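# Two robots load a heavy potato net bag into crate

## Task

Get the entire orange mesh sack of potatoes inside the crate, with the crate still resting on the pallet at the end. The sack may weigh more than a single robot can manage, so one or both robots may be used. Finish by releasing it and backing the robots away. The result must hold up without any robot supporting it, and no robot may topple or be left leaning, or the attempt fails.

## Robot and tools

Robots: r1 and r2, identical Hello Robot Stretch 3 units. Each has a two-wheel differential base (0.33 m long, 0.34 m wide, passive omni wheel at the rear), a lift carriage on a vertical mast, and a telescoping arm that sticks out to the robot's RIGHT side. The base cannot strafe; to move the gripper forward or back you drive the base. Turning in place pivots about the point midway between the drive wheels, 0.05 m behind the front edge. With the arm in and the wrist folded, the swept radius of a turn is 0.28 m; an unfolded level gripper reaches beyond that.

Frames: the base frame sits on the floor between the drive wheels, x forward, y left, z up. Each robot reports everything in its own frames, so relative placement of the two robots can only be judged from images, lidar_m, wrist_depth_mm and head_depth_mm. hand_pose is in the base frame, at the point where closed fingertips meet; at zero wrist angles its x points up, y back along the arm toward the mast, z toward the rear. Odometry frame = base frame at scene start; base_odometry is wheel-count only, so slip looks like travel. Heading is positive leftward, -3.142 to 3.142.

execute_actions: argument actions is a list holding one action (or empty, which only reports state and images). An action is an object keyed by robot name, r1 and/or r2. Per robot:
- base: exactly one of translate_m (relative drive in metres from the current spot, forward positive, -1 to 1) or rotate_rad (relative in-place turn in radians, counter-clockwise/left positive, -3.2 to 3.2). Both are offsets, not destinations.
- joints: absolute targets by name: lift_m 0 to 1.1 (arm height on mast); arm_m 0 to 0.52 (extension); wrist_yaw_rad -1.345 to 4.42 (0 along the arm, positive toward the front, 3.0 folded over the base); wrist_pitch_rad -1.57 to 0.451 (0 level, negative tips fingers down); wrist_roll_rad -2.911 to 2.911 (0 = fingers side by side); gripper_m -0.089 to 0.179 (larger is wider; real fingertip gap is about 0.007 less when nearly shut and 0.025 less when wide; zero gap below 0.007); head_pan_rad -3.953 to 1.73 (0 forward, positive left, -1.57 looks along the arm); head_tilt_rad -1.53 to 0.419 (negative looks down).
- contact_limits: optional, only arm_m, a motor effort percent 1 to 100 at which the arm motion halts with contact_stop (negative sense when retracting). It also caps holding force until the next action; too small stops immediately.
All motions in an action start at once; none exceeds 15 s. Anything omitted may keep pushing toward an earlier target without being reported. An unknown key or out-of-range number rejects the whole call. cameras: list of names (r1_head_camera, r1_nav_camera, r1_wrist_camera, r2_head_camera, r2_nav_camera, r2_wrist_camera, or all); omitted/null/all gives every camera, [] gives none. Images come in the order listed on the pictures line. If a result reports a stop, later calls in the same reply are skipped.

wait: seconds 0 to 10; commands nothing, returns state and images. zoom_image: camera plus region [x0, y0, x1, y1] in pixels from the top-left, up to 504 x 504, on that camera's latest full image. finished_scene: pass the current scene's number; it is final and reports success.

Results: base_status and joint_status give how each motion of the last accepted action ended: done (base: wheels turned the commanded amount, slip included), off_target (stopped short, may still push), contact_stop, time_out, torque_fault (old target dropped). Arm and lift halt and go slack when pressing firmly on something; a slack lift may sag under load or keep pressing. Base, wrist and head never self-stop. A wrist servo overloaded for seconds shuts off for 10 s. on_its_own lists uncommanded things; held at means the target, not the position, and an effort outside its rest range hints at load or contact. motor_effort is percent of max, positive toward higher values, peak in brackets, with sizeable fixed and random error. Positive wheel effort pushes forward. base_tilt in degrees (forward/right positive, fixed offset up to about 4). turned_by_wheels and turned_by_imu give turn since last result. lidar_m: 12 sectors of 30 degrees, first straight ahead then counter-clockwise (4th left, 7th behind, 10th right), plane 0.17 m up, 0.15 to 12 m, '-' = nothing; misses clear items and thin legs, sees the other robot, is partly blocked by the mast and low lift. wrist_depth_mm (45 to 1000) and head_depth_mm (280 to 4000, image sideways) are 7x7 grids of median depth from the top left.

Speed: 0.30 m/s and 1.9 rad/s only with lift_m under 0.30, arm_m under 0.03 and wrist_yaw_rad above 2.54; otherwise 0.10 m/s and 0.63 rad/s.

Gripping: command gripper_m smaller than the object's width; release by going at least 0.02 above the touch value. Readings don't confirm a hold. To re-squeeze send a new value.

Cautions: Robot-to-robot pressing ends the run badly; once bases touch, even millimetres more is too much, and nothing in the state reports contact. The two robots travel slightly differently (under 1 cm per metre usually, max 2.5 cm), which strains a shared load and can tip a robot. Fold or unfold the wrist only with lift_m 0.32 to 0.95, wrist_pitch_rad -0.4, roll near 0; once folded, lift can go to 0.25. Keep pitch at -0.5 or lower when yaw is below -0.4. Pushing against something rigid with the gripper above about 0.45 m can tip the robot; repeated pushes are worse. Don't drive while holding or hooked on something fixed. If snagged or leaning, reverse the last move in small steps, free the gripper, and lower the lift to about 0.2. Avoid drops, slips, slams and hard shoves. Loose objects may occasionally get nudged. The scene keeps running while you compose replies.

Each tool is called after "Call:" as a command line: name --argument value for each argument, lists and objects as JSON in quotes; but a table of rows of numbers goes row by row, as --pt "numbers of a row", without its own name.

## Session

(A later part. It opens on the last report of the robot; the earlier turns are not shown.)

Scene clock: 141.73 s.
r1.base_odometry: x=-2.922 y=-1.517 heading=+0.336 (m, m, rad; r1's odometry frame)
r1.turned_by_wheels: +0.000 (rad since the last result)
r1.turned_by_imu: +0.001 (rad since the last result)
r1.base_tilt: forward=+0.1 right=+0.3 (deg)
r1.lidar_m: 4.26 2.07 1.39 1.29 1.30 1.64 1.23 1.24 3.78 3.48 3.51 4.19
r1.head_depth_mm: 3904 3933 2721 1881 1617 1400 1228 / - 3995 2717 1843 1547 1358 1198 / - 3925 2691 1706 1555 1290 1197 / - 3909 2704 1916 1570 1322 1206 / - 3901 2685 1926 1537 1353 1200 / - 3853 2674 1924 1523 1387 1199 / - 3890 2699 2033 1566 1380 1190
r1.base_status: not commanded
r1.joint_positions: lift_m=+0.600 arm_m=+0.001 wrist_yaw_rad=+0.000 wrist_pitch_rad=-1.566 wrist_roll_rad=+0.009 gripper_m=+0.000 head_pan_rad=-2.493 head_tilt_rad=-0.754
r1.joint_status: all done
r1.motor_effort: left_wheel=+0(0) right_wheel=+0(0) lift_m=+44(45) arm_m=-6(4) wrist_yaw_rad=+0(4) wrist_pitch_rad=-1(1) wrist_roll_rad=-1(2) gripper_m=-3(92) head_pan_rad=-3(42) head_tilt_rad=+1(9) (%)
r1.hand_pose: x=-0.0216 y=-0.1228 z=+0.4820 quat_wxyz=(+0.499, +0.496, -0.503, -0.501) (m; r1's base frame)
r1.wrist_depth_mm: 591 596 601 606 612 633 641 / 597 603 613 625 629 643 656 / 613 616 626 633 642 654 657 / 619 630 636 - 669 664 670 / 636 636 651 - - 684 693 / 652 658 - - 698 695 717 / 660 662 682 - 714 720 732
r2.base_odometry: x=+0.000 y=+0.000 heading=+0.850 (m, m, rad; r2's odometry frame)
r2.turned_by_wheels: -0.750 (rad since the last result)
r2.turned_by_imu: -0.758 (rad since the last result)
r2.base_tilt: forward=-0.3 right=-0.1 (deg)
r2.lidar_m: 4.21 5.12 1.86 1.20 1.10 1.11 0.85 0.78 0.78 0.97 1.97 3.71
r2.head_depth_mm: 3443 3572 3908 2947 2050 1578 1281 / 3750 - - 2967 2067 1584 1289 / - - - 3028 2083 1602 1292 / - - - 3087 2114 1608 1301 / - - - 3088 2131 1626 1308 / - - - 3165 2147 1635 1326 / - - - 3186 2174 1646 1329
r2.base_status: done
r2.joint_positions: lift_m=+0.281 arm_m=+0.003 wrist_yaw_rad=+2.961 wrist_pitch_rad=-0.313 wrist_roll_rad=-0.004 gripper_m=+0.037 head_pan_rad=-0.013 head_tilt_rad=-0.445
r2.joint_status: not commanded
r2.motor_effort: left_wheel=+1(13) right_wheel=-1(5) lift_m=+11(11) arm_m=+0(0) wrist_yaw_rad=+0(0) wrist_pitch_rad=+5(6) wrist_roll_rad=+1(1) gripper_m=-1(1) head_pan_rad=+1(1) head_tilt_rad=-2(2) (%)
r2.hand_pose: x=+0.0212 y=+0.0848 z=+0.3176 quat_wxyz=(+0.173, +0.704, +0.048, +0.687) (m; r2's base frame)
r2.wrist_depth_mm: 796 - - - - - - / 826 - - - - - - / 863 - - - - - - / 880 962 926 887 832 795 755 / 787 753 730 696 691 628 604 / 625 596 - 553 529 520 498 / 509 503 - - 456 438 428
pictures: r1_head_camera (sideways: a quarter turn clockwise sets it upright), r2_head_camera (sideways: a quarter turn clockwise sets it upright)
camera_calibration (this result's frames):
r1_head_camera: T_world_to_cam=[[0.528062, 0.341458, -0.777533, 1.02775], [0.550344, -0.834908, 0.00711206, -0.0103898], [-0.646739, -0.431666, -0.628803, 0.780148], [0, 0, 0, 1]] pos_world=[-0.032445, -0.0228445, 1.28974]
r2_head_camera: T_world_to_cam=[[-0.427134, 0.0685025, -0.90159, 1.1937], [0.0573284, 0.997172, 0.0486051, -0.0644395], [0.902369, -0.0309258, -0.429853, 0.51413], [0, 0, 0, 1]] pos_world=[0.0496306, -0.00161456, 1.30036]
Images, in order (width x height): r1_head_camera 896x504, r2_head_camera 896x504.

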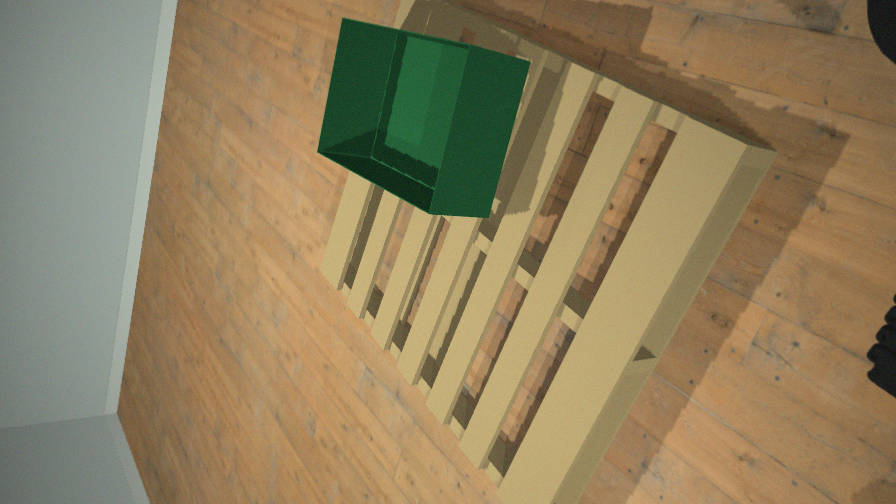

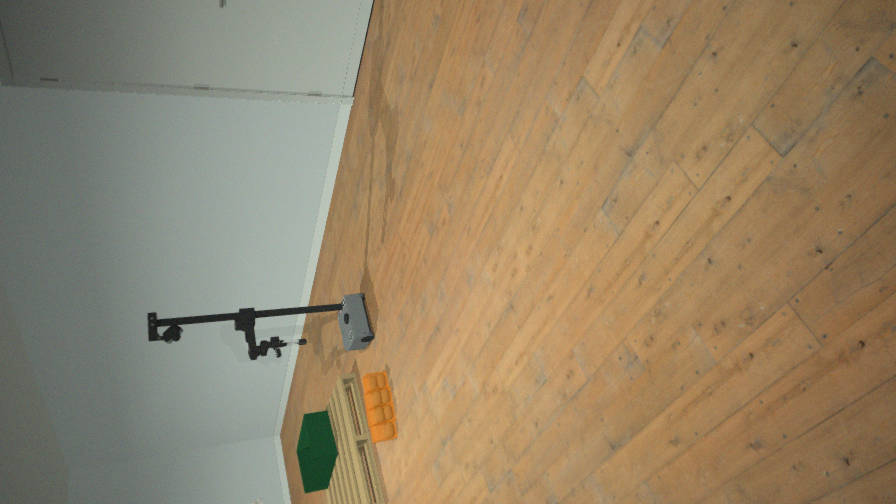

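Call:
execute_actions --actions '[{"r1":{"joints":{"arm_m":0.37,"lift_m":0.32,"wrist_yaw_rad":-0.3,"gripper_m":0.179,"head_pan_rad":-1.57,"head_tilt_rad":-0.89}}}]' --cameras '["r1_wrist_camera"]'

Scene clock: 160.90 s.
r1.base_odometry: x=-2.922 y=-1.517 heading=+0.336 (m, m, rad; r1's odometry frame)
r1.turned_by_wheels: +0.000 (rad since the last result)
r1.turned_by_imu: +0.001 (rad since the last result)
r1.base_tilt: forward=+0.1 right=+0.4 (deg)
r1.lidar_m: 4.27 2.07 1.39 1.28 1.30 1.64 1.23 1.23 3.78 3.47 3.53 4.20
r1.head_depth_mm: 3486 2918 2217 1671 1491 1313 1157 / 3444 2888 2210 1796 1516 1306 1158 / 3308 2860 2215 1798 1510 1305 1151 / 3268 2839 2211 1794 1575 1259 1148 / 3196 2854 2184 1789 1504 1250 1144 / 3137 2838 2178 1787 1491 1298 1147 / 3058 2756 2186 1763 1506 1291 1142
r1.base_status: not commanded
r1.joint_positions: lift_m=+0.320 arm_m=+0.370 wrist_yaw_rad=-0.299 wrist_pitch_rad=-1.566 wrist_roll_rad=+0.009 gripper_m=+0.179 head_pan_rad=-1.577 head_tilt_rad=-0.879
r1.joint_status: all done
r1.motor_effort: left_wheel=+1(0) right_wheel=+0(0) lift_m=+25(35) arm_m=+6(6) wrist_yaw_rad=-1(2) wrist_pitch_rad=-1(1) wrist_roll_rad=-1(1) gripper_m=+0(96) head_pan_rad=+3(41) head_tilt_rad=-3(11) (%)
r1.hand_pose: x=-0.0149 y=-0.4926 z=+0.2027 quat_wxyz=(+0.419, +0.416, -0.571, -0.570) (m; r1's base frame)
r1.wrist_depth_mm: 324 328 280 284 341 347 352 / 331 336 241 246 349 355 360 / 339 343 289 294 356 365 370 / 344 350 253 311 364 371 377 / 351 358 307 310 377 382 385 / - 365 369 377 383 387 398 / 369 376 382 386 390 - 405
r2.base_odometry: x=+0.000 y=+0.000 heading=+0.850 (m, m, rad; r2's odometry frame)
r2.turned_by_wheels: +0.000 (rad since the last result)
r2.turned_by_imu: +0.001 (rad since the last result)
r2.base_tilt: forward=-0.3 right=-0.1 (deg)
r2.lidar_m: 4.19 5.12 1.86 1.21 1.10 1.11 0.85 0.78 0.78 0.97 1.97 3.71
r2.head_depth_mm: 3407 3610 3923 2939 2059 1582 1272 / 3720 - - 2959 2057 1593 1291 / - - - 3000 2078 1592 1298 / - - - 3069 2123 1604 1309 / - - - 3107 2129 1613 1316 / - - - 3119 2147 1632 1315 / - - - 3202 2166 1647 1330
r2.base_status: not commanded
r2.joint_positions: lift_m=+0.281 arm_m=+0.003 wrist_yaw_rad=+2.961 wrist_pitch_rad=-0.313 wrist_roll_rad=-0.004 gripper_m=+0.037 head_pan_rad=-0.013 head_tilt_rad=-0.445
r2.joint_status: not commanded
r2.motor_effort: left_wheel=+1(1) right_wheel=-1(1) lift_m=+10(11) arm_m=+0(0) wrist_yaw_rad=+0(0) wrist_pitch_rad=+5(5) wrist_roll_rad=+1(1) gripper_m=+0(1) head_pan_rad=+0(0) head_tilt_rad=-2(2) (%)
r2.hand_pose: x=+0.0212 y=+0.0848 z=+0.3176 quat_wxyz=(+0.173, +0.704, +0.048, +0.687) (m; r2's base frame)
r2.wrist_depth_mm: 796 - - - - - - / 835 - - - - - - / 856 - - - - - - / 882 950 938 879 845 797 761 / 782 743 728 692 683 629 606 / 614 590 - 551 528 522 503 / 515 501 - - 453 440 429
pictures: r1_wrist_camera
camera_calibration (this result's frames):
r1_wrist_camera: T_world_to_cam=[[-0.984955, 0.164205, 0.0538551, 0.0393301], [0.170593, 0.97366, 0.151275, 0.493308], [-0.0275965, 0.158186, -0.987024, 0.438931], [0, 0, 0, 1]] pos_world=[-0.0333037, -0.556206, 0.356492]
Images, in order (width x height): r1_wrist_camera 644x364.

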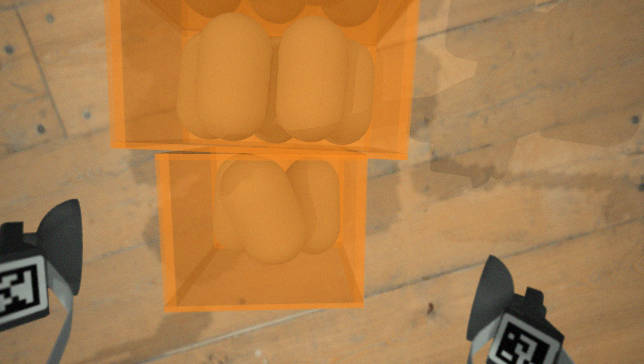

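Call:
execute_actions --actions '[{"r1":{"base":{"translate_m":0.022},"joints":{"arm_m":0.355}}}]' --cameras '[]'

Call:
execute_actions --actions '[{"r1":{"joints":{"lift_m":0.21}}}]' --cameras '["r1_wrist_camera"]'

Call:
execute_actions --actions '[{"r1":{"joints":{"gripper_m":0.08}}}]' --cameras '[]'

Call:
execute_actions --actions '[{"r1":{"base":{"translate_m":0.45},"joints":{"lift_m":0.235,"wrist_yaw_rad":1.3}}}]' --cameras '["r1_wrist_camera","r1_head_camera"]'

Scene clock: 165.83 s.
r1.base_odometry: x=-2.901 y=-1.510 heading=+0.337 (m, m, rad; r1's odometry frame)
r1.turned_by_wheels: +0.000 (rad since the last result)
r1.turned_by_imu: +0.001 (rad since the last result)
r1.base_tilt: forward=+0.1 right=+0.4 (deg)
r1.lidar_m: 4.25 2.07 1.39 1.29 1.30 1.64 1.25 1.26 3.77 3.48 3.52 4.16
r1.head_depth_mm: 3474 2902 2235 1682 1494 1317 1161 / 3395 2899 2195 1805 1523 1312 1158 / 3300 2844 2186 1808 1530 1310 1175 / 3282 2830 2192 1792 1575 1235 1151 / 3206 2842 2178 1775 1503 1281 1145 / 3133 2792 2165 1777 1494 1296 1146 / 3080 2786 2189 1765 1492 1296 1144
r1.base_status: done
r1.joint_positions: lift_m=+0.320 arm_m=+0.355 wrist_yaw_rad=-0.299 wrist_pitch_rad=-1.566 wrist_roll_rad=+0.009 gripper_m=+0.179 head_pan_rad=-1.577 head_tilt_rad=-0.879
r1.joint_status: all done
r1.motor_effort: left_wheel=+1(5) right_wheel=-1(5) lift_m=+25(24) arm_m=-5(4) wrist_yaw_rad=+0(1) wrist_pitch_rad=-1(1) wrist_roll_rad=-1(1) gripper_m=+0(0) head_pan_rad=+3(3) head_tilt_rad=-3(4) (%)
r1.hand_pose: x=-0.0149 y=-0.4784 z=+0.2027 quat_wxyz=(+0.419, +0.416, -0.571, -0.570) (m; r1's base frame)
r1.wrist_depth_mm: 324 328 238 239 343 347 354 / 333 333 243 247 352 353 363 / 338 341 348 305 356 364 372 / 343 349 351 272 367 371 378 / 350 355 361 367 373 383 385 / - 363 372 378 382 387 394 / 369 369 379 386 391 - 404
r2.base_odometry: x=+0.000 y=+0.000 heading=+0.850 (m, m, rad; r2's odometry frame)
r2.turned_by_wheels: +0.000 (rad since the last result)
r2.turned_by_imu: +0.001 (rad since the last result)
r2.base_tilt: forward=-0.3 right=-0.1 (deg)
r2.lidar_m: 4.17 5.10 1.86 1.20 1.11 1.11 0.85 0.78 0.78 0.97 1.97 3.69
r2.head_depth_mm: 3441 3615 3876 2939 2054 1577 1288 / 3734 - - 2989 2078 1582 1289 / - - - 2989 2111 1609 1288 / - - - 3068 2121 1603 1305 / - - - 3109 2127 1629 1304 / - - - 3101 2151 1635 1318 / - - - 3179 2163 1659 1333
r2.base_status: not commanded
r2.joint_positions: lift_m=+0.281 arm_m=+0.003 wrist_yaw_rad=+2.961 wrist_pitch_rad=-0.313 wrist_roll_rad=-0.004 gripper_m=+0.037 head_pan_rad=-0.013 head_tilt_rad=-0.445
r2.joint_status: not commanded
r2.motor_effort: left_wheel=+1(1) right_wheel=-1(1) lift_m=+11(11) arm_m=+0(0) wrist_yaw_rad=+0(1) wrist_pitch_rad=+5(5) wrist_roll_rad=+1(1) gripper_m=-1(0) head_pan_rad=+0(1) head_tilt_rad=-2(2) (%)
r2.hand_pose: x=+0.0212 y=+0.0848 z=+0.3176 quat_wxyz=(+0.173, +0.704, +0.048, +0.687) (m; r2's base frame)
r2.wrist_depth_mm: 784 - - - - - - / 829 - - - - - - / 847 - - - - - - / 879 956 941 889 856 796 767 / 781 749 728 692 676 624 606 / 614 592 - 550 526 522 503 / 510 502 - - 456 439 429
pictures: none
No camera images: the call's "cameras" was empty. Leave "cameras" out to get every camera's image.

Scene clock: 167.67 s.
r1.base_odometry: x=-2.901 y=-1.510 heading=+0.337 (m, m, rad; r1's odometry frame)
r1.turned_by_wheels: +0.000 (rad since the last result)
r1.turned_by_imu: +0.000 (rad since the last result)
r1.base_tilt: forward=+0.3 right=+0.3 (deg)
r1.lidar_m: 4.25 2.07 1.39 1.29 1.30 1.64 1.25 1.26 3.78 3.48 3.53 4.20
r1.head_depth_mm: 3481 2861 2216 1667 1506 1314 1156 / 3391 2886 2223 1796 1520 1308 1152 / 3343 2860 2195 1804 1511 1333 1162 / 3264 2825 2218 1785 1542 1237 1152 / 3182 2850 2181 1780 1506 1278 1150 / 3136 2813 2183 1784 1500 1299 1148 / 3064 2805 2155 1756 1496 1297 1142
r1.base_status: not commanded
r1.joint_positions: lift_m=+0.210 arm_m=+0.355 wrist_yaw_rad=-0.299 wrist_pitch_rad=-1.566 wrist_roll_rad=+0.009 gripper_m=+0.179 head_pan_rad=-1.577 head_tilt_rad=-0.879
r1.joint_status: all done
r1.motor_effort: left_wheel=+0(1) right_wheel=+0(0) lift_m=+25(25) arm_m=-5(5) wrist_yaw_rad=-1(1) wrist_pitch_rad=-1(1) wrist_roll_rad=-1(1) gripper_m=+0(0) head_pan_rad=+3(3) head_tilt_rad=-4(3) (%)
r1.hand_pose: x=-0.0149 y=-0.4784 z=+0.0927 quat_wxyz=(+0.419, +0.416, -0.571, -0.570) (m; r1's base frame)
r1.wrist_depth_mm: 224 223 129 137 140 239 242 / 228 228 140 148 180 244 248 / 232 235 237 240 246 250 255 / 238 243 134 153 250 256 260 / - 244 140 147 257 262 266 / - 250 251 152 262 267 269 / 253 256 261 265 269 - 278
r2.base_odometry: x=+0.000 y=+0.000 heading=+0.850 (m, m, rad; r2's odometry frame)
r2.turned_by_wheels: +0.000 (rad since the last result)
r2.turned_by_imu: +0.000 (rad since the last result)
r2.base_tilt: forward=-0.2 right=-0.2 (deg)
r2.lidar_m: 3.95 5.11 1.86 1.21 1.11 1.11 0.85 0.78 0.78 0.97 1.97 3.71
r2.head_depth_mm: 3458 3656 3893 2922 2051 1584 1282 / 3739 - - 2960 2064 1584 1294 / - - - 3023 2096 1605 1301 / - - - 3102 2124 1607 1298 / - - - 3143 2144 1625 1312 / - - - 3126 2146 1644 1324 / - - - 3180 2172 1646 1330
r2.base_status: not commanded
r2.joint_positions: lift_m=+0.281 arm_m=+0.003 wrist_yaw_rad=+2.961 wrist_pitch_rad=-0.313 wrist_roll_rad=-0.004 gripper_m=+0.037 head_pan_rad=-0.013 head_tilt_rad=-0.445
r2.joint_status: not commanded
r2.motor_effort: left_wheel=+1(1) right_wheel=-1(1) lift_m=+10(11) arm_m=+0(0) wrist_yaw_rad=+1(0) wrist_pitch_rad=+5(5) wrist_roll_rad=+1(1) gripper_m=-2(0) head_pan_rad=+1(1) head_tilt_rad=-2(2) (%)
r2.hand_pose: x=+0.0212 y=+0.0848 z=+0.3176 quat_wxyz=(+0.173, +0.704, +0.048, +0.687) (m; r2's base frame)
r2.wrist_depth_mm: 789 - - - - - - / 843 - - - - - - / 860 - - - - - - / 894 957 925 884 845 790 761 / 782 744 725 691 682 630 607 / 612 592 - 554 524 523 504 / 512 500 - - 455 439 425
pictures: r1_wrist_camera
camera_calibration (this result's frames):
r1_wrist_camera: T_world_to_cam=[[-0.984955, 0.164205, 0.053855, 0.0429244], [0.170593, 0.97366, 0.151275, 0.496136], [-0.0275963, 0.158187, -0.987023, 0.328122], [0, 0, 0, 1]] pos_world=[-0.0333037, -0.54202, 0.246499]
Images, in order (width x height): r1_wrist_camera 644x364.

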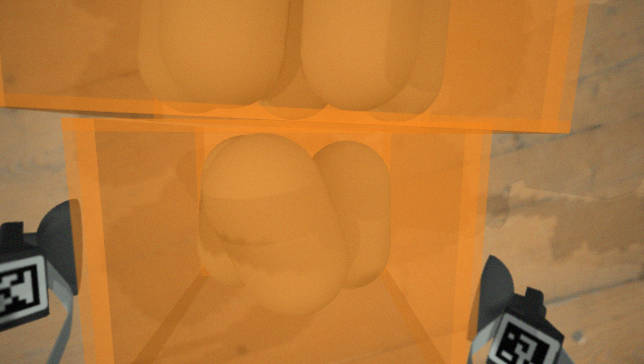

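Scene clock: 169.13 s.
r1.base_odometry: x=-2.901 y=-1.510 heading=+0.336 (m, m, rad; r1's odometry frame)
r1.turned_by_wheels: +0.000 (rad since the last result)
r1.turned_by_imu: +0.000 (rad since the last result)
r1.base_tilt: forward=+0.2 right=+0.1 (deg)
r1.lidar_m: 4.26 2.08 1.39 1.29 1.30 1.64 1.25 1.25 3.79 3.49 3.53 4.19
r1.head_depth_mm: 3505 2923 2253 1683 1495 1315 1154 / 3402 2861 2208 1811 1518 1308 1150 / 3362 2880 2216 1803 1505 1334 1159 / 3315 2846 2206 1780 1549 1223 1151 / 3195 2830 2205 1776 1506 1271 1153 / 3115 2825 2178 1780 1497 1295 1143 / 3113 2791 2165 1769 1500 1290 1141
r1.base_status: not commanded
r1.joint_positions: lift_m=+0.210 arm_m=+0.355 wrist_yaw_rad=-0.298 wrist_pitch_rad=-1.571 wrist_roll_rad=+0.004 gripper_m=+0.082 head_pan_rad=-1.577 head_tilt_rad=-0.879
r1.joint_status: all done
r1.motor_effort: left_wheel=-1(1) right_wheel=+4(4) lift_m=+23(24) arm_m=-6(5) wrist_yaw_rad=-2(4) wrist_pitch_rad=+0(1) wrist_roll_rad=+1(1) gripper_m=-40(100) head_pan_rad=+3(3) head_tilt_rad=-4(4) (%)
r1.hand_pose: x=-0.0145 y=-0.4771 z=+0.0929 quat_wxyz=(+0.419, +0.419, -0.569, -0.570) (m; r1's base frame)
r1.wrist_depth_mm: 226 225 131 139 141 240 244 / 230 229 142 150 182 246 249 / 235 237 239 242 247 251 254 / 240 243 135 152 253 257 261 / 242 249 142 148 258 263 267 / - 254 254 155 265 269 273 / 257 258 262 267 272 - 280
r2.base_odometry: x=+0.000 y=+0.000 heading=+0.850 (m, m, rad; r2's odometry frame)
r2.turned_by_wheels: +0.000 (rad since the last result)
r2.turned_by_imu: +0.000 (rad since the last result)
r2.base_tilt: forward=-0.3 right=-0.1 (deg)
r2.lidar_m: 4.00 5.11 1.86 1.21 1.10 1.11 0.85 0.78 0.78 0.97 1.97 3.71
r2.head_depth_mm: 3408 3617 3896 2924 2066 1580 1283 / 3770 - - 2975 2090 1579 1289 / - - - 2994 2096 1599 1296 / - - - 3037 2110 1605 1304 / - - - 3111 2131 1622 1310 / - - - 3134 2156 1647 1314 / - - - 3184 2165 1643 1322
r2.base_status: not commanded
r2.joint_positions: lift_m=+0.281 arm_m=+0.003 wrist_yaw_rad=+2.961 wrist_pitch_rad=-0.313 wrist_roll_rad=-0.004 gripper_m=+0.037 head_pan_rad=-0.013 head_tilt_rad=-0.445
r2.joint_status: not commanded
r2.motor_effort: left_wheel=+1(1) right_wheel=-1(1) lift_m=+11(10) arm_m=+0(0) wrist_yaw_rad=+0(1) wrist_pitch_rad=+5(5) wrist_roll_rad=+0(1) gripper_m=-1(1) head_pan_rad=+1(0) head_tilt_rad=-2(2) (%)
r2.hand_pose: x=+0.0212 y=+0.0848 z=+0.3176 quat_wxyz=(+0.173, +0.704, +0.048, +0.687) (m; r2's base frame)
r2.wrist_depth_mm: 790 - - - - - - / 826 - - - - - - / 862 - - - - - - / 886 955 915 897 841 812 767 / 783 740 722 694 687 626 601 / 618 595 - 548 527 522 500 / 509 495 - - 452 438 429
pictures: none
No camera images: the call's "cameras" was empty. Leave "cameras" out to get every camera's image.

Scene clock: 174.83 s.
r1.base_odometry: x=-2.476 y=-1.362 heading=+0.336 (m, m, rad; r1's odometry frame)
r1.turned_by_wheels: -0.001 (rad since the last result)
r1.turned_by_imu: +0.001 (rad since the last result)
r1.base_tilt: forward=+0.1 right=+0.2 (deg)
r1.lidar_m: 3.80 2.19 1.44 1.35 1.36 1.71 1.69 1.70 3.71 3.41 3.49 3.79
r1.head_depth_mm: 3415 2885 2226 1802 1523 1322 1159 / 3349 2874 2216 1805 1516 1312 1160 / 3300 2876 2199 1791 1519 1315 1158 / 3221 2834 2204 1802 1544 1221 1148 / 3149 2793 2201 1781 1509 1222 1145 / 3074 2825 2163 1774 1504 1246 1149 / 3023 2803 2152 1771 1489 1292 1144
r1.base_status: done
r1.joint_positions: lift_m=+0.235 arm_m=+0.355 wrist_yaw_rad=+1.282 wrist_pitch_rad=-1.589 wrist_roll_rad=+0.043 gripper_m=+0.109 head_pan_rad=-1.577 head_tilt_rad=-0.879
r1.joint_status: all done
r1.on_its_own: gripper_m is held at +0.108, not at your +0.080, by its stall guard, which is not easing now; wrist_yaw_rad is at rest, and its effort (+18) is outside its rest range (-12 to +12)
r1.motor_effort: left_wheel=-10(19) right_wheel=+14(28) lift_m=+46(51) arm_m=-5(5) wrist_yaw_rad=+18(52) wrist_pitch_rad=+5(9) wrist_roll_rad=-18(49) gripper_m=-24(40) head_pan_rad=+3(3) head_tilt_rad=-4(4) (%)
r1.hand_pose: x=-0.0491 y=-0.4924 z=+0.1175 quat_wxyz=(+0.697, +0.698, -0.110, -0.124) (m; r1's base frame)
r1.wrist_depth_mm: 244 245 158 155 154 259 259 / 249 251 160 162 157 266 268 / 255 259 262 202 172 272 275 / 262 264 166 170 274 281 283 / 264 272 160 159 283 287 292 / - 279 196 159 291 296 302 / 283 287 290 294 298 - 308
r2.base_odometry: x=+0.000 y=+0.000 heading=+0.850 (m, m, rad; r2's odometry frame)
r2.turned_by_wheels: +0.000 (rad since the last result)
r2.turned_by_imu: +0.001 (rad since the last result)
r2.base_tilt: forward=-0.3 right=+0.0 (deg)
r2.lidar_m: 3.77 5.11 1.86 1.20 1.10 1.12 0.85 0.78 0.78 0.97 1.98 3.70
r2.head_depth_mm: 3356 3664 3820 2946 2077 1576 1284 / 3750 - - 2963 2094 1587 1293 / - - - 2971 2093 1599 1294 / - - - 3068 2099 1619 1298 / - - - 3081 2137 1622 1308 / - - - 3170 2153 1640 1319 / - - - 3180 2168 1642 1323
r2.base_status: not commanded
r2.joint_positions: lift_m=+0.281 arm_m=+0.003 wrist_yaw_rad=+2.961 wrist_pitch_rad=-0.313 wrist_roll_rad=-0.004 gripper_m=+0.037 head_pan_rad=-0.013 head_tilt_rad=-0.445
r2.joint_status: not commanded
r2.motor_effort: left_wheel=+2(1) right_wheel=-1(1) lift_m=+11(10) arm_m=+0(0) wrist_yaw_rad=+0(0) wrist_pitch_rad=+5(5) wrist_roll_rad=+0(1) gripper_m=+0(0) head_pan_rad=+2(2) head_tilt_rad=-2(2) (%)
r2.hand_pose: x=+0.0212 y=+0.0848 z=+0.3176 quat_wxyz=(+0.173, +0.704, +0.048, +0.687) (m; r2's base frame)
r2.wrist_depth_mm: 791 - - - - - - / 828 - - - - - - / 870 - - - - - - / 887 962 938 886 850 801 753 / 780 754 719 698 673 622 608 / 619 600 - 551 528 528 505 / 510 500 - - 456 440 427
pictures: r1_head_camera (sideways: a quarter turn clockwise sets it upright), r1_wrist_camera
camera_calibration (this result's frames):
r1_head_camera: T_world_to_cam=[[0.0513584, 0.718748, -0.693372, 0.920969], [0.997377, -0.0723791, -0.00115189, -0.00235752], [-0.0510136, -0.691493, -0.720579, 0.895887], [0, 0, 0, 1]] pos_world=[0.00075425, -0.0426148, 1.28413]
r1_wrist_camera: T_world_to_cam=[[-0.186428, -0.981124, 0.0513902, -0.514245], [-0.965692, 0.192619, 0.174173, 0.0687349], [-0.180784, -0.0171563, -0.983373, 0.259564], [0, 0, 0, 1]] pos_world=[0.0174319, -0.513324, 0.269703]
Images, in order (width x height): r1_head_camera 896x504, r1_wrist_camera 644x364.

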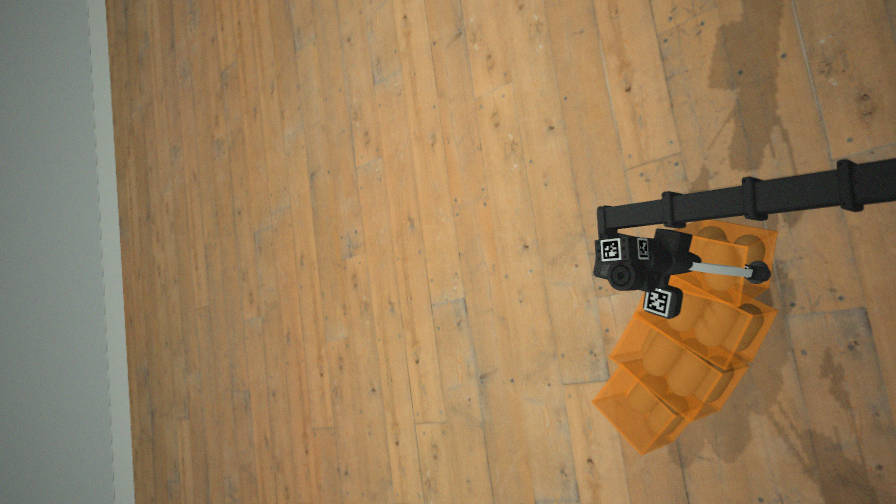

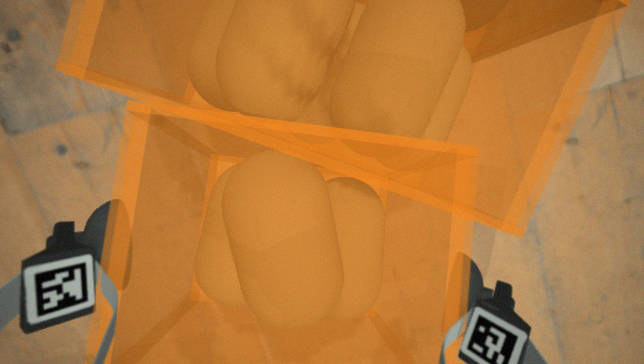

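Call:
execute_actions --actions '[{"r1":{"base":{"translate_m":-0.4},"joints":{"wrist_yaw_rad":1.57}}}]' --cameras '["r1_wrist_camera","r1_head_camera"]'

Scene clock: 184.90 s.
r1.base_odometry: x=-2.854 y=-1.493 heading=+0.336 (m, m, rad; r1's odometry frame)
r1.turned_by_wheels: +0.000 (rad since the last result)
r1.turned_by_imu: +0.001 (rad since the last result)
r1.base_tilt: forward=+0.1 right=+0.3 (deg)
r1.lidar_m: 4.20 2.08 1.40 1.29 1.31 1.65 1.30 1.31 3.78 3.46 3.51 4.42
r1.head_depth_mm: 3461 2932 2220 1711 1523 1317 1152 / 3394 2870 2228 1802 1514 1307 1153 / 3324 2849 2202 1799 1516 1310 1155 / 3241 2849 2197 1790 1539 1261 1147 / 3211 2836 2183 1789 1489 1200 1147 / 3109 2802 2191 1778 1501 1247 1144 / 3067 2790 2147 1768 1495 1284 1145
r1.base_status: done
r1.joint_positions: lift_m=+0.235 arm_m=+0.355 wrist_yaw_rad=+1.567 wrist_pitch_rad=-1.518 wrist_roll_rad=+0.011 gripper_m=+0.109 head_pan_rad=-1.577 head_tilt_rad=-0.879
r1.joint_status: all done
r1.on_its_own: gripper_m is held at +0.108, not at your +0.080, by its stall guard, which is not easing now
r1.motor_effort: left_wheel=+7(14) right_wheel=-9(12) lift_m=+47(47) arm_m=-5(5) wrist_yaw_rad=+3(33) wrist_pitch_rad=-14(14) wrist_roll_rad=-2(30) gripper_m=-23(26) head_pan_rad=+4(3) head_tilt_rad=-4(3) (%)
r1.hand_pose: x=-0.0320 y=-0.5005 z=+0.1161 quat_wxyz=(+0.707, +0.707, -0.023, +0.013) (m; r1's base frame)
r1.wrist_depth_mm: 250 253 155 163 163 270 275 / 253 256 159 166 170 274 279 / 256 260 263 213 220 278 282 / 260 264 158 167 277 283 287 / 262 267 161 161 279 285 291 / - 271 198 161 285 290 293 / 271 275 278 284 288 - 296
r2.base_odometry: x=+0.000 y=+0.000 heading=+0.850 (m, m, rad; r2's odometry frame)
r2.turned_by_wheels: +0.000 (rad since the last result)
r2.turned_by_imu: +0.002 (rad since the last result)
r2.base_tilt: forward=-0.4 right=+0.0 (deg)
r2.lidar_m: 4.16 5.09 1.86 1.21 1.10 1.11 0.85 0.78 0.78 0.97 1.97 3.71
r2.head_depth_mm: 3392 3650 3904 2929 2052 1589 1284 / 3760 - - 2957 2072 1595 1290 / - - - 3014 2104 1605 1292 / - - - 3075 2123 1621 1307 / - - - 3092 2127 1612 1313 / - - - 3158 2136 1641 1319 / - - - 3203 2180 1652 1322
r2.base_status: not commanded
r2.joint_positions: lift_m=+0.281 arm_m=+0.003 wrist_yaw_rad=+2.961 wrist_pitch_rad=-0.313 wrist_roll_rad=-0.004 gripper_m=+0.037 head_pan_rad=-0.013 head_tilt_rad=-0.445
r2.joint_status: not commanded
r2.motor_effort: left_wheel=+2(2) right_wheel=-1(1) lift_m=+11(11) arm_m=+0(0) wrist_yaw_rad=+0(0) wrist_pitch_rad=+5(5) wrist_roll_rad=+1(1) gripper_m=-1(1) head_pan_rad=+0(1) head_tilt_rad=-2(2) (%)
r2.hand_pose: x=+0.0212 y=+0.0848 z=+0.3176 quat_wxyz=(+0.173, +0.704, +0.048, +0.687) (m; r2's base frame)
r2.wrist_depth_mm: 795 - - - - - - / 828 - - - - - - / 876 - - - - - - / 885 957 927 880 841 802 763 / 773 752 718 692 679 631 614 / 620 602 - 555 528 527 502 / 514 500 - - 457 440 429
pictures: r1_head_camera (sideways: a quarter turn clockwise sets it upright), r1_wrist_camera
camera_calibration (this result's frames):
r1_head_camera: T_world_to_cam=[[0.0513549, 0.718748, -0.693372, 0.920969], [0.997377, -0.0723743, -0.00115189, -0.00235752], [-0.0510102, -0.691494, -0.720579, 0.895887], [0, 0, 0, 1]] pos_world=[0.000754458, -0.0426149, 1.28413]
r1_wrist_camera: T_world_to_cam=[[0.124989, -0.99034, 0.0600345, -0.514654], [-0.987475, -0.118299, 0.104396, -0.0611602], [-0.096285, -0.0723309, -0.992722, 0.237309], [0, 0, 0, 1]] pos_world=[0.0267813, -0.499753, 0.272864]
Images, in order (width x height): r1_head_camera 896x504, r1_wrist_camera 644x364.

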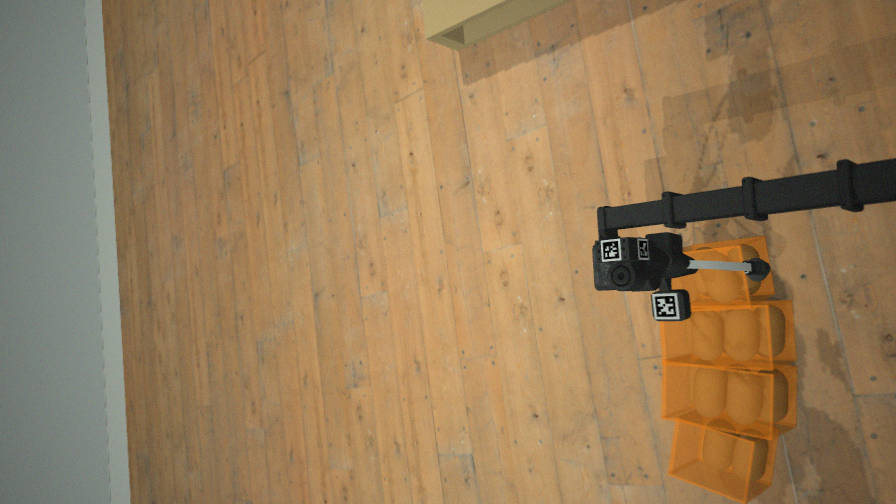

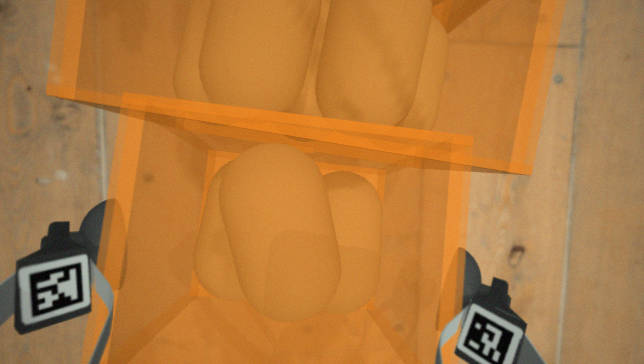

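Call:
execute_actions --actions '[{"r1":{"joints":{"gripper_m":0.179,"lift_m":0.22}}}]' --cameras '[]'

Call:
execute_actions --actions '[{"r1":{"joints":{"lift_m":0.45,"wrist_pitch_rad":-0.9}},"r2":{"base":{"translate_m":1.0}}}]' --cameras '[]'

Call:
execute_actions --actions '[{"r1":{"base":{"rotate_rad":0.4}},"r2":{"base":{"translate_m":1.0}}}]' --cameras '[]'

Call:
execute_actions --actions '[{"r1":{"base":{"translate_m":0.22}}}]' --cameras '[]'

Call:
execute_actions --actions '[{"r1":{"base":{"rotate_rad":-0.4}}}]' --cameras '[]'

Call:
execute_actions --actions '[{"r1":{"base":{"translate_m":-0.34},"joints":{"arm_m":0.44}}}]' --cameras '["r1_wrist_camera","r1_head_camera","r2_head_camera"]'

Scene clock: 202.77 s.
r1.base_odometry: x=-2.854 y=-1.493 heading=+0.336 (m, m, rad; r1's odometry frame)
r1.turned_by_wheels: +0.000 (rad since the last result)
r1.turned_by_imu: +0.000 (rad since the last result)
r1.base_tilt: forward=+0.2 right=+0.3 (deg)
r1.lidar_m: 4.19 2.08 1.40 1.29 1.31 1.65 1.30 1.30 3.77 3.46 3.51 4.44
r1.head_depth_mm: 3433 2922 2211 1718 1516 1311 1159 / 3405 2883 2199 1804 1518 1312 1150 / 3284 2860 2212 1793 1519 1316 1154 / 3245 2837 2193 1785 1545 1239 1151 / 3226 2796 2191 1779 1505 1216 1145 / 3136 2820 2184 1774 1497 1249 1142 / 3058 2810 2160 1776 1502 1295 1140
r1.base_status: not commanded
r1.joint_positions: lift_m=+0.220 arm_m=+0.355 wrist_yaw_rad=+1.567 wrist_pitch_rad=-1.564 wrist_roll_rad=+0.011 gripper_m=+0.179 head_pan_rad=-1.577 head_tilt_rad=-0.879
r1.joint_status: all done
r1.motor_effort: left_wheel=+2(6) right_wheel=-1(10) lift_m=+28(41) arm_m=-5(5) wrist_yaw_rad=+2(2) wrist_pitch_rad=-2(14) wrist_roll_rad=-2(2) gripper_m=+0(96) head_pan_rad=+4(3) head_tilt_rad=-4(4) (%)
r1.hand_pose: x=-0.0438 y=-0.5005 z=+0.1025 quat_wxyz=(+0.707, +0.707, -0.007, -0.003) (m; r1's base frame)
r1.wrist_depth_mm: 233 235 140 148 144 249 252 / 237 239 157 161 156 255 257 / 243 245 246 249 257 260 263 / 247 250 147 154 261 265 270 / - 254 196 158 269 271 277 / - 262 263 204 273 277 283 / 264 268 272 275 281 - 289
r2.base_odometry: x=+0.000 y=+0.000 heading=+0.850 (m, m, rad; r2's odometry frame)
r2.turned_by_wheels: +0.000 (rad since the last result)
r2.turned_by_imu: +0.001 (rad since the last result)
r2.base_tilt: forward=-0.3 right=-0.1 (deg)
r2.lidar_m: 4.16 5.09 1.86 1.20 1.11 1.11 0.85 0.78 0.78 0.97 1.97 3.72
r2.head_depth_mm: 3412 3635 3870 2934 2045 1582 1285 / 3739 - - 2961 2066 1595 1286 / - - - 3015 2086 1599 1295 / - - - 3005 2109 1614 1307 / - - - 3104 2112 1630 1308 / - - - 3130 2145 1634 1322 / - - - 3172 2173 1645 1330
r2.base_status: not commanded
r2.joint_positions: lift_m=+0.281 arm_m=+0.003 wrist_yaw_rad=+2.961 wrist_pitch_rad=-0.313 wrist_roll_rad=-0.004 gripper_m=+0.037 head_pan_rad=-0.013 head_tilt_rad=-0.445
r2.joint_status: not commanded
r2.motor_effort: left_wheel=+1(1) right_wheel=-1(1) lift_m=+11(10) arm_m=+0(0) wrist_yaw_rad=+1(1) wrist_pitch_rad=+5(5) wrist_roll_rad=+1(1) gripper_m=-1(0) head_pan_rad=+1(1) head_tilt_rad=-2(2) (%)
r2.hand_pose: x=+0.0212 y=+0.0848 z=+0.3176 quat_wxyz=(+0.173, +0.704, +0.048, +0.687) (m; r2's base frame)
r2.wrist_depth_mm: 782 - - - - - - / 830 - - - - - - / 866 - - - - - - / 876 942 925 890 841 796 768 / 769 760 724 701 683 631 602 / 615 599 - 557 527 526 503 / 508 496 - - 452 434 427
pictures: none
No camera images: the call's "cameras" was empty. Leave "cameras" out to get every camera's image.

Scene clock: 207.80 s.
r1.base_odometry: x=-2.854 y=-1.493 heading=+0.336 (m, m, rad; r1's odometry frame)
r1.turned_by_wheels: +0.000 (rad since the last result)
r1.turned_by_imu: +0.000 (rad since the last result)
r1.base_tilt: forward=+0.2 right=+0.5 (deg)
r1.lidar_m: 4.21 2.08 1.40 1.29 1.31 1.64 1.30 1.30 3.76 3.47 3.53 3.15
r1.head_depth_mm: 3474 2874 2247 1724 1523 1317 1152 / 3403 2862 2198 1794 1508 1310 1159 / 3362 2875 2205 1797 1521 1320 1135 / 3250 2826 2220 1783 1439 1303 1143 / 3185 2834 2171 1780 1560 1249 1147 / 3143 2777 2190 1774 1494 1253 1141 / 3101 2820 2154 1767 1487 1298 1141
r1.base_status: not commanded
r1.joint_positions: lift_m=+0.450 arm_m=+0.355 wrist_yaw_rad=+1.573 wrist_pitch_rad=-0.914 wrist_roll_rad=+0.003 gripper_m=+0.179 head_pan_rad=-1.577 head_tilt_rad=-0.880
r1.joint_status: all done
r1.motor_effort: left_wheel=+0(14) right_wheel=+0(25) lift_m=+43(49) arm_m=-5(5) wrist_yaw_rad=-2(10) wrist_pitch_rad=+4(37) wrist_roll_rad=+1(10) gripper_m=+0(0) head_pan_rad=+3(3) head_tilt_rad=-4(4) (%)
r1.hand_pose: x=+0.1161 y=-0.5003 z=+0.3708 quat_wxyz=(+0.669, +0.670, -0.228, +0.228) (m; r1's base frame)
r1.wrist_depth_mm: 719 735 797 844 896 949 - / 647 680 713 758 783 847 876 / 593 621 652 687 705 761 808 / 552 566 591 605 645 677 714 / 522 532 532 476 584 621 650 / - 496 486 481 559 586 598 / 447 458 404 430 509 - 552
r2.base_odometry: x=+0.660 y=+0.751 heading=+0.850 (m, m, rad; r2's odometry frame)
r2.turned_by_wheels: +0.000 (rad since the last result)
r2.turned_by_imu: +0.008 (rad since the last result)
r2.base_tilt: forward=-0.3 right=+0.0 (deg)
r2.lidar_m: 3.14 4.12 2.86 1.88 1.72 1.74 1.70 1.56 1.58 1.97 3.06 3.09
r2.head_depth_mm: 2885 3061 3289 2968 2050 1580 1276 / 3127 3405 3657 3008 2069 1588 1284 / 3469 3770 - 3013 2096 1606 1297 / 3859 - - 3031 2101 1616 1304 / - - - 3076 2122 1616 1312 / - - - 3078 2125 1643 1323 / - - - 3133 2194 1654 1323
r2.base_status: done
r2.joint_positions: lift_m=+0.281 arm_m=+0.003 wrist_yaw_rad=+2.961 wrist_pitch_rad=-0.313 wrist_roll_rad=-0.004 gripper_m=+0.037 head_pan_rad=-0.013 head_tilt_rad=-0.445
r2.joint_status: not commanded
r2.motor_effort: left_wheel=+0(15) right_wheel=-1(3) lift_m=+10(11) arm_m=+0(0) wrist_yaw_rad=-1(1) wrist_pitch_rad=+5(5) wrist_roll_rad=+1(1) gripper_m=+1(0) head_pan_rad=+1(0) head_tilt_rad=-2(2) (%)
r2.hand_pose: x=+0.0212 y=+0.0848 z=+0.3176 quat_wxyz=(+0.173, +0.704, +0.048, +0.687) (m; r2's base frame)
r2.wrist_depth_mm: - - - - - - - / - - - - - - - / - - - - - - - / - - 936 883 844 807 765 / 795 753 727 698 677 633 605 / 623 604 - 553 526 513 503 / 514 496 - - 458 439 429
pictures: none
No camera images: the call's "cameras" was empty. Leave "cameras" out to get every camera's image.

Scene clock: 212.83 s.
r1.base_odometry: x=-2.854 y=-1.493 heading=+0.736 (m, m, rad; r1's odometry frame)
r1.turned_by_wheels: +0.400 (rad since the last result)
r1.turned_by_imu: +0.403 (rad since the last result)
r1.base_tilt: forward=+0.2 right=+0.3 (deg)
r1.lidar_m: 2.52 1.48 1.29 1.30 1.51 2.69 1.30 3.99 3.47 3.47 2.13 4.20
r1.head_depth_mm: 3053 2882 2220 1801 1521 1314 1159 / 3145 2886 2208 1802 1521 1310 1155 / 3227 2869 2211 1801 1523 1321 1135 / 3234 2842 2181 1788 1449 1227 1154 / 3286 2812 2195 1786 1567 1255 1149 / 3396 2781 2179 1779 1498 1293 1146 / 3377 2798 2180 1772 1491 1296 1143
r1.base_status: done
r1.joint_positions: lift_m=+0.450 arm_m=+0.355 wrist_yaw_rad=+1.572 wrist_pitch_rad=-0.912 wrist_roll_rad=+0.003 gripper_m=+0.179 head_pan_rad=-1.577 head_tilt_rad=-0.880
r1.joint_status: not commanded
r1.motor_effort: left_wheel=-1(6) right_wheel=+2(8) lift_m=+43(43) arm_m=-5(5) wrist_yaw_rad=-3(3) wrist_pitch_rad=+4(4) wrist_roll_rad=+2(2) gripper_m=+0(0) head_pan_rad=+3(3) head_tilt_rad=-3(3) (%)
r1.hand_pose: x=+0.1164 y=-0.5003 z=+0.3710 quat_wxyz=(+0.669, +0.669, -0.229, +0.228) (m; r1's base frame)
r1.wrist_depth_mm: 716 749 784 834 890 951 - / 651 682 710 759 782 851 902 / 596 621 655 692 713 751 774 / 545 580 592 621 647 679 721 / 520 529 550 573 591 621 648 / - 491 507 528 552 575 597 / 446 462 480 454 506 - 553
r2.base_odometry: x=+1.320 y=+1.503 heading=+0.850 (m, m, rad; r2's odometry frame)
r2.turned_by_wheels: +0.000 (rad since the last result)
r2.turned_by_imu: +0.008 (rad since the last result)
r2.base_tilt: forward=-0.2 right=-0.1 (deg)
r2.lidar_m: 2.14 3.21 3.86 2.53 2.34 2.36 2.55 2.35 2.38 2.64 2.41 2.45
r2.head_depth_mm: 2302 2451 2617 2723 2067 1571 1279 / 2497 2703 2930 2983 2100 1606 1288 / 2760 3005 3261 3023 2093 1593 1297 / 3069 3412 3773 3064 2138 1608 1311 / 3483 3734 - 2912 2131 1627 1312 / - - - 2919 2076 1638 1318 / - - - 2768 2080 1644 1332
r2.base_status: done
r2.joint_positions: lift_m=+0.281 arm_m=+0.003 wrist_yaw_rad=+2.961 wrist_pitch_rad=-0.313 wrist_roll_rad=-0.004 gripper_m=+0.037 head_pan_rad=-0.013 head_tilt_rad=-0.446
r2.joint_status: not commanded
r2.motor_effort: left_wheel=-1(15) right_wheel=+0(5) lift_m=+11(11) arm_m=+0(0) wrist_yaw_rad=+0(1) wrist_pitch_rad=+5(5) wrist_roll_rad=+1(1) gripper_m=-1(1) head_pan_rad=+0(1) head_tilt_rad=-2(2) (%)
r2.hand_pose: x=+0.0212 y=+0.0848 z=+0.3176 quat_wxyz=(+0.173, +0.704, +0.048, +0.687) (m; r2's base frame)
r2.wrist_depth_mm: - - - - - - - / - - - - - - - / - - - - - - - / - - 944 881 822 803 760 / 787 749 724 693 682 629 602 / 617 596 - 549 525 525 501 / 508 499 - - 462 442 429
pictures: none
No camera images: the call's "cameras" was empty. Leave "cameras" out to get every camera's image.

Scene clock: 216.03 s.
r1.base_odometry: x=-2.691 y=-1.346 heading=+0.736 (m, m, rad; r1's odometry frame)
r1.turned_by_wheels: +0.000 (rad since the last result)
r1.turned_by_imu: +0.001 (rad since the last result)
r1.base_tilt: forward=+0.0 right=+0.2 (deg)
r1.lidar_m: 2.39 1.39 1.23 1.23 1.45 2.57 1.52 4.06 3.54 3.53 1.99 3.99
r1.head_depth_mm: 3117 2898 2217 1811 1522 1311 1157 / 3174 2849 2210 1812 1524 1221 1155 / 3255 2869 2197 1801 1536 1307 1133 / 3284 2799 2197 1797 1434 1297 1149 / 3347 2861 2188 1782 1552 1304 1153 / 3373 2788 2167 1786 1496 1289 1146 / 3419 2761 2194 1766 1500 1296 1143
r1.base_status: done
r1.joint_positions: lift_m=+0.450 arm_m=+0.355 wrist_yaw_rad=+1.572 wrist_pitch_rad=-0.912 wrist_roll_rad=+0.003 gripper_m=+0.179 head_pan_rad=-1.577 head_tilt_rad=-0.880
r1.joint_status: not commanded
r1.motor_effort: left_wheel=-3(4) right_wheel=+2(6) lift_m=+43(43) arm_m=-5(5) wrist_yaw_rad=-3(2) wrist_pitch_rad=+4(4) wrist_roll_rad=+1(2) gripper_m=+0(0) head_pan_rad=+3(3) head_tilt_rad=-3(3) (%)
r1.hand_pose: x=+0.1164 y=-0.5003 z=+0.3710 quat_wxyz=(+0.669, +0.669, -0.229, +0.228) (m; r1's base frame)
r1.wrist_depth_mm: 710 759 787 845 888 955 - / 652 684 719 749 801 837 893 / 595 633 654 677 707 751 796 / 551 569 597 615 651 686 717 / 510 523 548 570 599 626 649 / - 490 512 529 547 583 599 / 442 457 474 491 506 - 554
r2.base_odometry: x=+1.320 y=+1.503 heading=+0.850 (m, m, rad; r2's odometry frame)
r2.turned_by_wheels: +0.000 (rad since the last result)
r2.turned_by_imu: +0.001 (rad since the last result)
r2.base_tilt: forward=-0.3 right=-0.1 (deg)
r2.lidar_m: 1.99 3.22 3.85 2.54 2.34 2.36 2.55 2.35 2.37 2.64 2.41 2.44
r2.head_depth_mm: 2326 2477 2664 2739 2061 1577 1273 / 2512 2695 2879 2932 2053 1580 1287 / 2815 3035 3293 2995 2104 1592 1293 / 3138 3376 3655 2892 2105 1609 1310 / 3489 3881 - 3097 2137 1634 1306 / - - - 2638 2065 1635 1320 / - - - 2924 2089 1650 1330
r2.base_status: not commanded
r2.joint_positions: lift_m=+0.281 arm_m=+0.003 wrist_yaw_rad=+2.961 wrist_pitch_rad=-0.313 wrist_roll_rad=-0.004 gripper_m=+0.037 head_pan_rad=-0.013 head_tilt_rad=-0.446
r2.joint_status: not commanded
r2.motor_effort: left_wheel=-1(1) right_wheel=+0(0) lift_m=+11(10) arm_m=-1(0) wrist_yaw_rad=+0(1) wrist_pitch_rad=+5(5) wrist_roll_rad=+1(1) gripper_m=+0(0) head_pan_rad=+0(0) head_tilt_rad=-2(2) (%)
r2.hand_pose: x=+0.0212 y=+0.0848 z=+0.3176 quat_wxyz=(+0.173, +0.704, +0.048, +0.687) (m; r2's base frame)
r2.wrist_depth_mm: - - - - - - - / - - - - - - - / - - - - - - - / - - 936 884 847 796 759 / 790 755 713 689 681 629 604 / 622 598 - 548 526 526 500 / 508 502 - - 454 442 432
pictures: none
No camera images: the call's "cameras" was empty. Leave "cameras" out to get every camera's image.

Scene clock: 217.63 s.
r1.base_odometry: x=-2.691 y=-1.346 heading=+0.336 (m, m, rad; r1's odometry frame)
r1.turned_by_wheels: -0.400 (rad since the last result)
r1.turned_by_imu: -0.402 (rad since the last result)
r1.base_tilt: forward=+0.2 right=+0.4 (deg)
r1.lidar_m: 3.98 2.02 1.33 1.24 1.25 1.58 1.52 1.52 3.82 3.53 3.59 1.99
r1.head_depth_mm: 3490 2861 2221 1812 1516 1308 1156 / 3437 2888 2214 1814 1512 1311 1153 / 3413 2863 2221 1784 1536 1303 1127 / 3337 2848 2199 1806 1437 1244 1146 / 3229 2826 2183 1781 1545 1256 1148 / 3172 2799 2169 1779 1495 1293 1145 / 3158 2783 2158 1761 1499 1300 1141
r1.base_status: done
r1.joint_positions: lift_m=+0.450 arm_m=+0.355 wrist_yaw_rad=+1.572 wrist_pitch_rad=-0.912 wrist_roll_rad=+0.003 gripper_m=+0.179 head_pan_rad=-1.577 head_tilt_rad=-0.880
r1.joint_status: not commanded
r1.motor_effort: left_wheel=+2(8) right_wheel=-1(7) lift_m=+43(43) arm_m=-5(5) wrist_yaw_rad=-3(2) wrist_pitch_rad=+4(4) wrist_roll_rad=+1(1) gripper_m=+0(0) head_pan_rad=+3(4) head_tilt_rad=-4(4) (%)
r1.hand_pose: x=+0.1164 y=-0.5003 z=+0.3710 quat_wxyz=(+0.669, +0.669, -0.229, +0.228) (m; r1's base frame)
r1.wrist_depth_mm: 713 745 800 840 883 960 - / 652 686 713 751 802 839 896 / 592 620 652 685 728 758 789 / 553 572 597 619 652 679 718 / 520 526 543 570 599 616 648 / - 485 508 531 550 574 593 / 448 458 478 462 504 - 556
r2.base_odometry: x=+1.320 y=+1.503 heading=+0.850 (m, m, rad; r2's odometry frame)
r2.turned_by_wheels: +0.000 (rad since the last result)
r2.turned_by_imu: +0.000 (rad since the last result)
r2.base_tilt: forward=-0.2 right=-0.1 (deg)
r2.lidar_m: 2.00 3.20 3.86 2.53 2.34 2.35 2.56 2.35 2.38 2.64 2.41 2.45
r2.head_depth_mm: 2292 2433 2638 2737 2044 1576 1277 / 2528 2718 2916 2964 2063 1593 1285 / 2771 3010 3281 2977 2091 1600 1305 / 3114 3248 3525 3046 2120 1613 1303 / 3527 3936 - 3077 2147 1625 1304 / - - - 2769 2070 1640 1317 / - - - 2881 2082 1643 1332
r2.base_status: not commanded
r2.joint_positions: lift_m=+0.281 arm_m=+0.003 wrist_yaw_rad=+2.961 wrist_pitch_rad=-0.313 wrist_roll_rad=-0.004 gripper_m=+0.037 head_pan_rad=-0.013 head_tilt_rad=-0.446
r2.joint_status: not commanded
r2.motor_effort: left_wheel=-1(2) right_wheel=+0(0) lift_m=+11(11) arm_m=+0(0) wrist_yaw_rad=+0(0) wrist_pitch_rad=+5(5) wrist_roll_rad=+1(1) gripper_m=+0(1) head_pan_rad=+0(1) head_tilt_rad=-2(1) (%)
r2.hand_pose: x=+0.0212 y=+0.0848 z=+0.3176 quat_wxyz=(+0.173, +0.704, +0.048, +0.687) (m; r2's base frame)
r2.wrist_depth_mm: - - - - - - - / - - - - - - - / - - - - - - - / - - 934 890 836 782 748 / 779 743 720 702 680 628 602 / 619 595 - 549 526 521 500 / 514 497 - - 455 437 428
pictures: none
No camera images: the call's "cameras" was empty. Leave "cameras" out to get every camera's image.

Scene clock: 222.03 s.
r1.base_odometry: x=-3.012 y=-1.458 heading=+0.336 (m, m, rad; r1's odometry frame)
r1.turned_by_wheels: +0.000 (rad since the last result)
r1.turned_by_imu: -0.001 (rad since the last result)
r1.base_tilt: forward=+0.0 right=+0.4 (deg)
r1.lidar_m: 4.31 1.92 1.29 1.19 1.21 1.52 1.19 1.19 3.86 3.57 3.62 2.30
r1.head_depth_mm: 3521 2882 2214 1680 1436 1315 1153 / 3465 2859 2212 1753 1510 1311 1152 / 3419 2848 2201 1791 1542 1314 1133 / 3355 2854 2185 1838 1478 1301 1154 / 3277 2812 2189 1772 1468 1287 1148 / 3185 2834 2177 1772 1494 1230 1151 / 3157 2782 2167 1771 1495 1231 1141
r1.base_status: done
r1.joint_positions: lift_m=+0.450 arm_m=+0.440 wrist_yaw_rad=+1.572 wrist_pitch_rad=-0.912 wrist_roll_rad=+0.003 gripper_m=+0.179 head_pan_rad=-1.577 head_tilt_rad=-0.880
r1.joint_status: all done
r1.motor_effort: left_wheel=+2(2) right_wheel=-1(7) lift_m=+43(43) arm_m=+6(5) wrist_yaw_rad=-2(2) wrist_pitch_rad=+3(3) wrist_roll_rad=+2(2) gripper_m=+0(0) head_pan_rad=+3(3) head_tilt_rad=-4(3) (%)
r1.hand_pose: x=+0.1164 y=-0.5846 z=+0.3710 quat_wxyz=(+0.669, +0.669, -0.229, +0.228) (m; r1's base frame)
r1.wrist_depth_mm: 712 761 791 839 875 955 - / 641 677 716 754 794 828 888 / 589 620 654 633 721 755 788 / 550 573 584 514 649 673 706 / 514 520 526 481 589 620 649 / - 491 492 513 545 581 596 / 451 452 460 486 508 - 547
r2.base_odometry: x=+1.320 y=+1.503 heading=+0.850 (m, m, rad; r2's odometry frame)
r2.turned_by_wheels: +0.000 (rad since the last result)
r2.turned_by_imu: +0.001 (rad since the last result)
r2.base_tilt: forward=-0.2 right=+0.0 (deg)
r2.lidar_m: 2.30 3.20 3.86 2.54 2.33 2.36 2.56 2.35 2.38 2.64 2.41 2.44
r2.head_depth_mm: 2305 2452 2649 2741 2051 1576 1275 / 2508 2735 2917 2981 2074 1586 1289 / 2811 3027 3281 3014 2094 1603 1295 / 3101 3427 3694 3034 2114 1617 1300 / 3569 3664 - 2712 2112 1627 1306 / - - - 3166 2050 1643 1318 / - - - 2797 2079 1657 1327
r2.base_status: not commanded
r2.joint_positions: lift_m=+0.281 arm_m=+0.003 wrist_yaw_rad=+2.961 wrist_pitch_rad=-0.313 wrist_roll_rad=-0.004 gripper_m=+0.037 head_pan_rad=-0.013 head_tilt_rad=-0.446
r2.joint_status: not commanded
r2.motor_effort: left_wheel=-1(0) right_wheel=+0(0) lift_m=+11(11) arm_m=+0(0) wrist_yaw_rad=+0(0) wrist_pitch_rad=+5(5) wrist_roll_rad=+0(1) gripper_m=-1(0) head_pan_rad=+0(1) head_tilt_rad=-2(2) (%)
r2.hand_pose: x=+0.0212 y=+0.0848 z=+0.3176 quat_wxyz=(+0.173, +0.704, +0.048, +0.687) (m; r2's base frame)
r2.wrist_depth_mm: - - - - - - - / - - - - - - - / - - - - - - - / - - 934 881 829 813 767 / 780 746 727 692 678 634 603 / 623 589 - 553 525 519 505 / 514 502 - - 454 437 435
pictures: r1_head_camera (sideways: a quarter turn clockwise sets it upright), r1_wrist_camera, r2_head_camera (sideways: a quarter turn clockwise sets it upright)
camera_calibration (this result's frames):
r1_head_camera: T_world_to_cam=[[0.0513183, 0.719044, -0.693067, 0.920573], [0.997381, -0.0723205, -0.00117995, -0.00232101], [-0.0509714, -0.691191, -0.720872, 0.896268], [0, 0, 0, 1]] pos_world=[0.00075678, -0.0426076, 1.28411]
r1_wrist_camera: T_world_to_cam=[[0.0787554, -0.988729, 0.127331, -0.650436], [-0.869747, -0.130567, -0.475912, 0.243238], [0.487174, -0.0732651, -0.870226, 0.384659], [0, 0, 0, 1]] pos_world=[0.0753848, -0.583164, 0.533322]
r2_head_camera: T_world_to_cam=[[-0.42767, 0.0685092, -0.901335, 1.19338], [0.0573572, 0.997171, 0.0485785, -0.064405], [0.902113, -0.0309224, -0.43039, 0.51483], [0, 0, 0, 1]] pos_world=[0.0496297, -0.00161455, 1.30034]
Images, in order (width x height): r1_head_camera 896x504, r1_wrist_camera 644x364, r2_head_camera 896x504.

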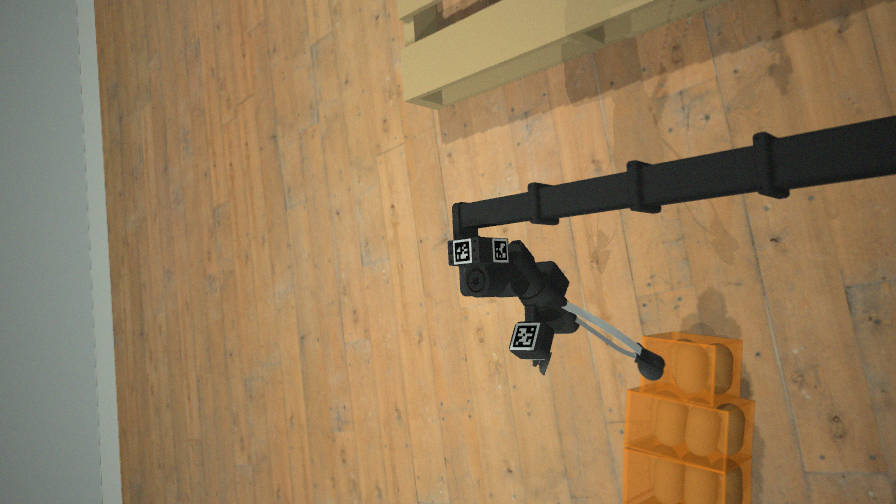

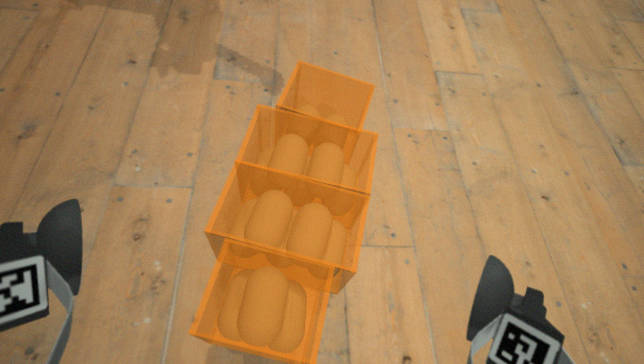

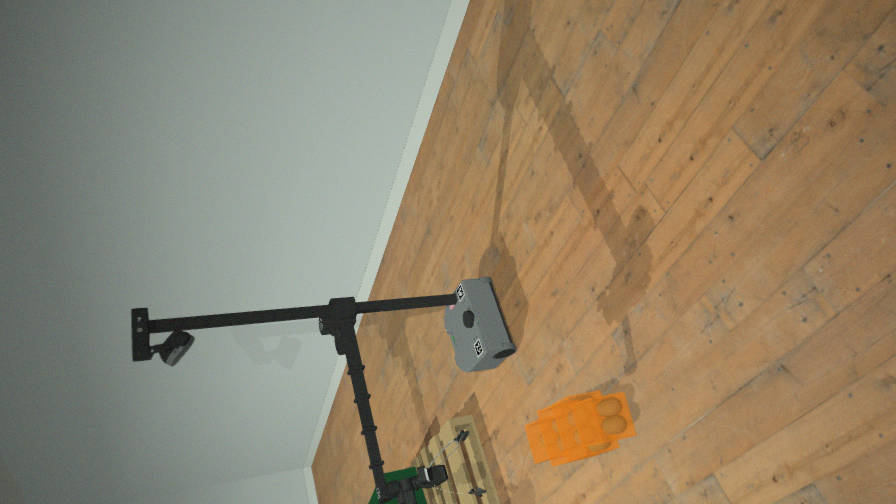

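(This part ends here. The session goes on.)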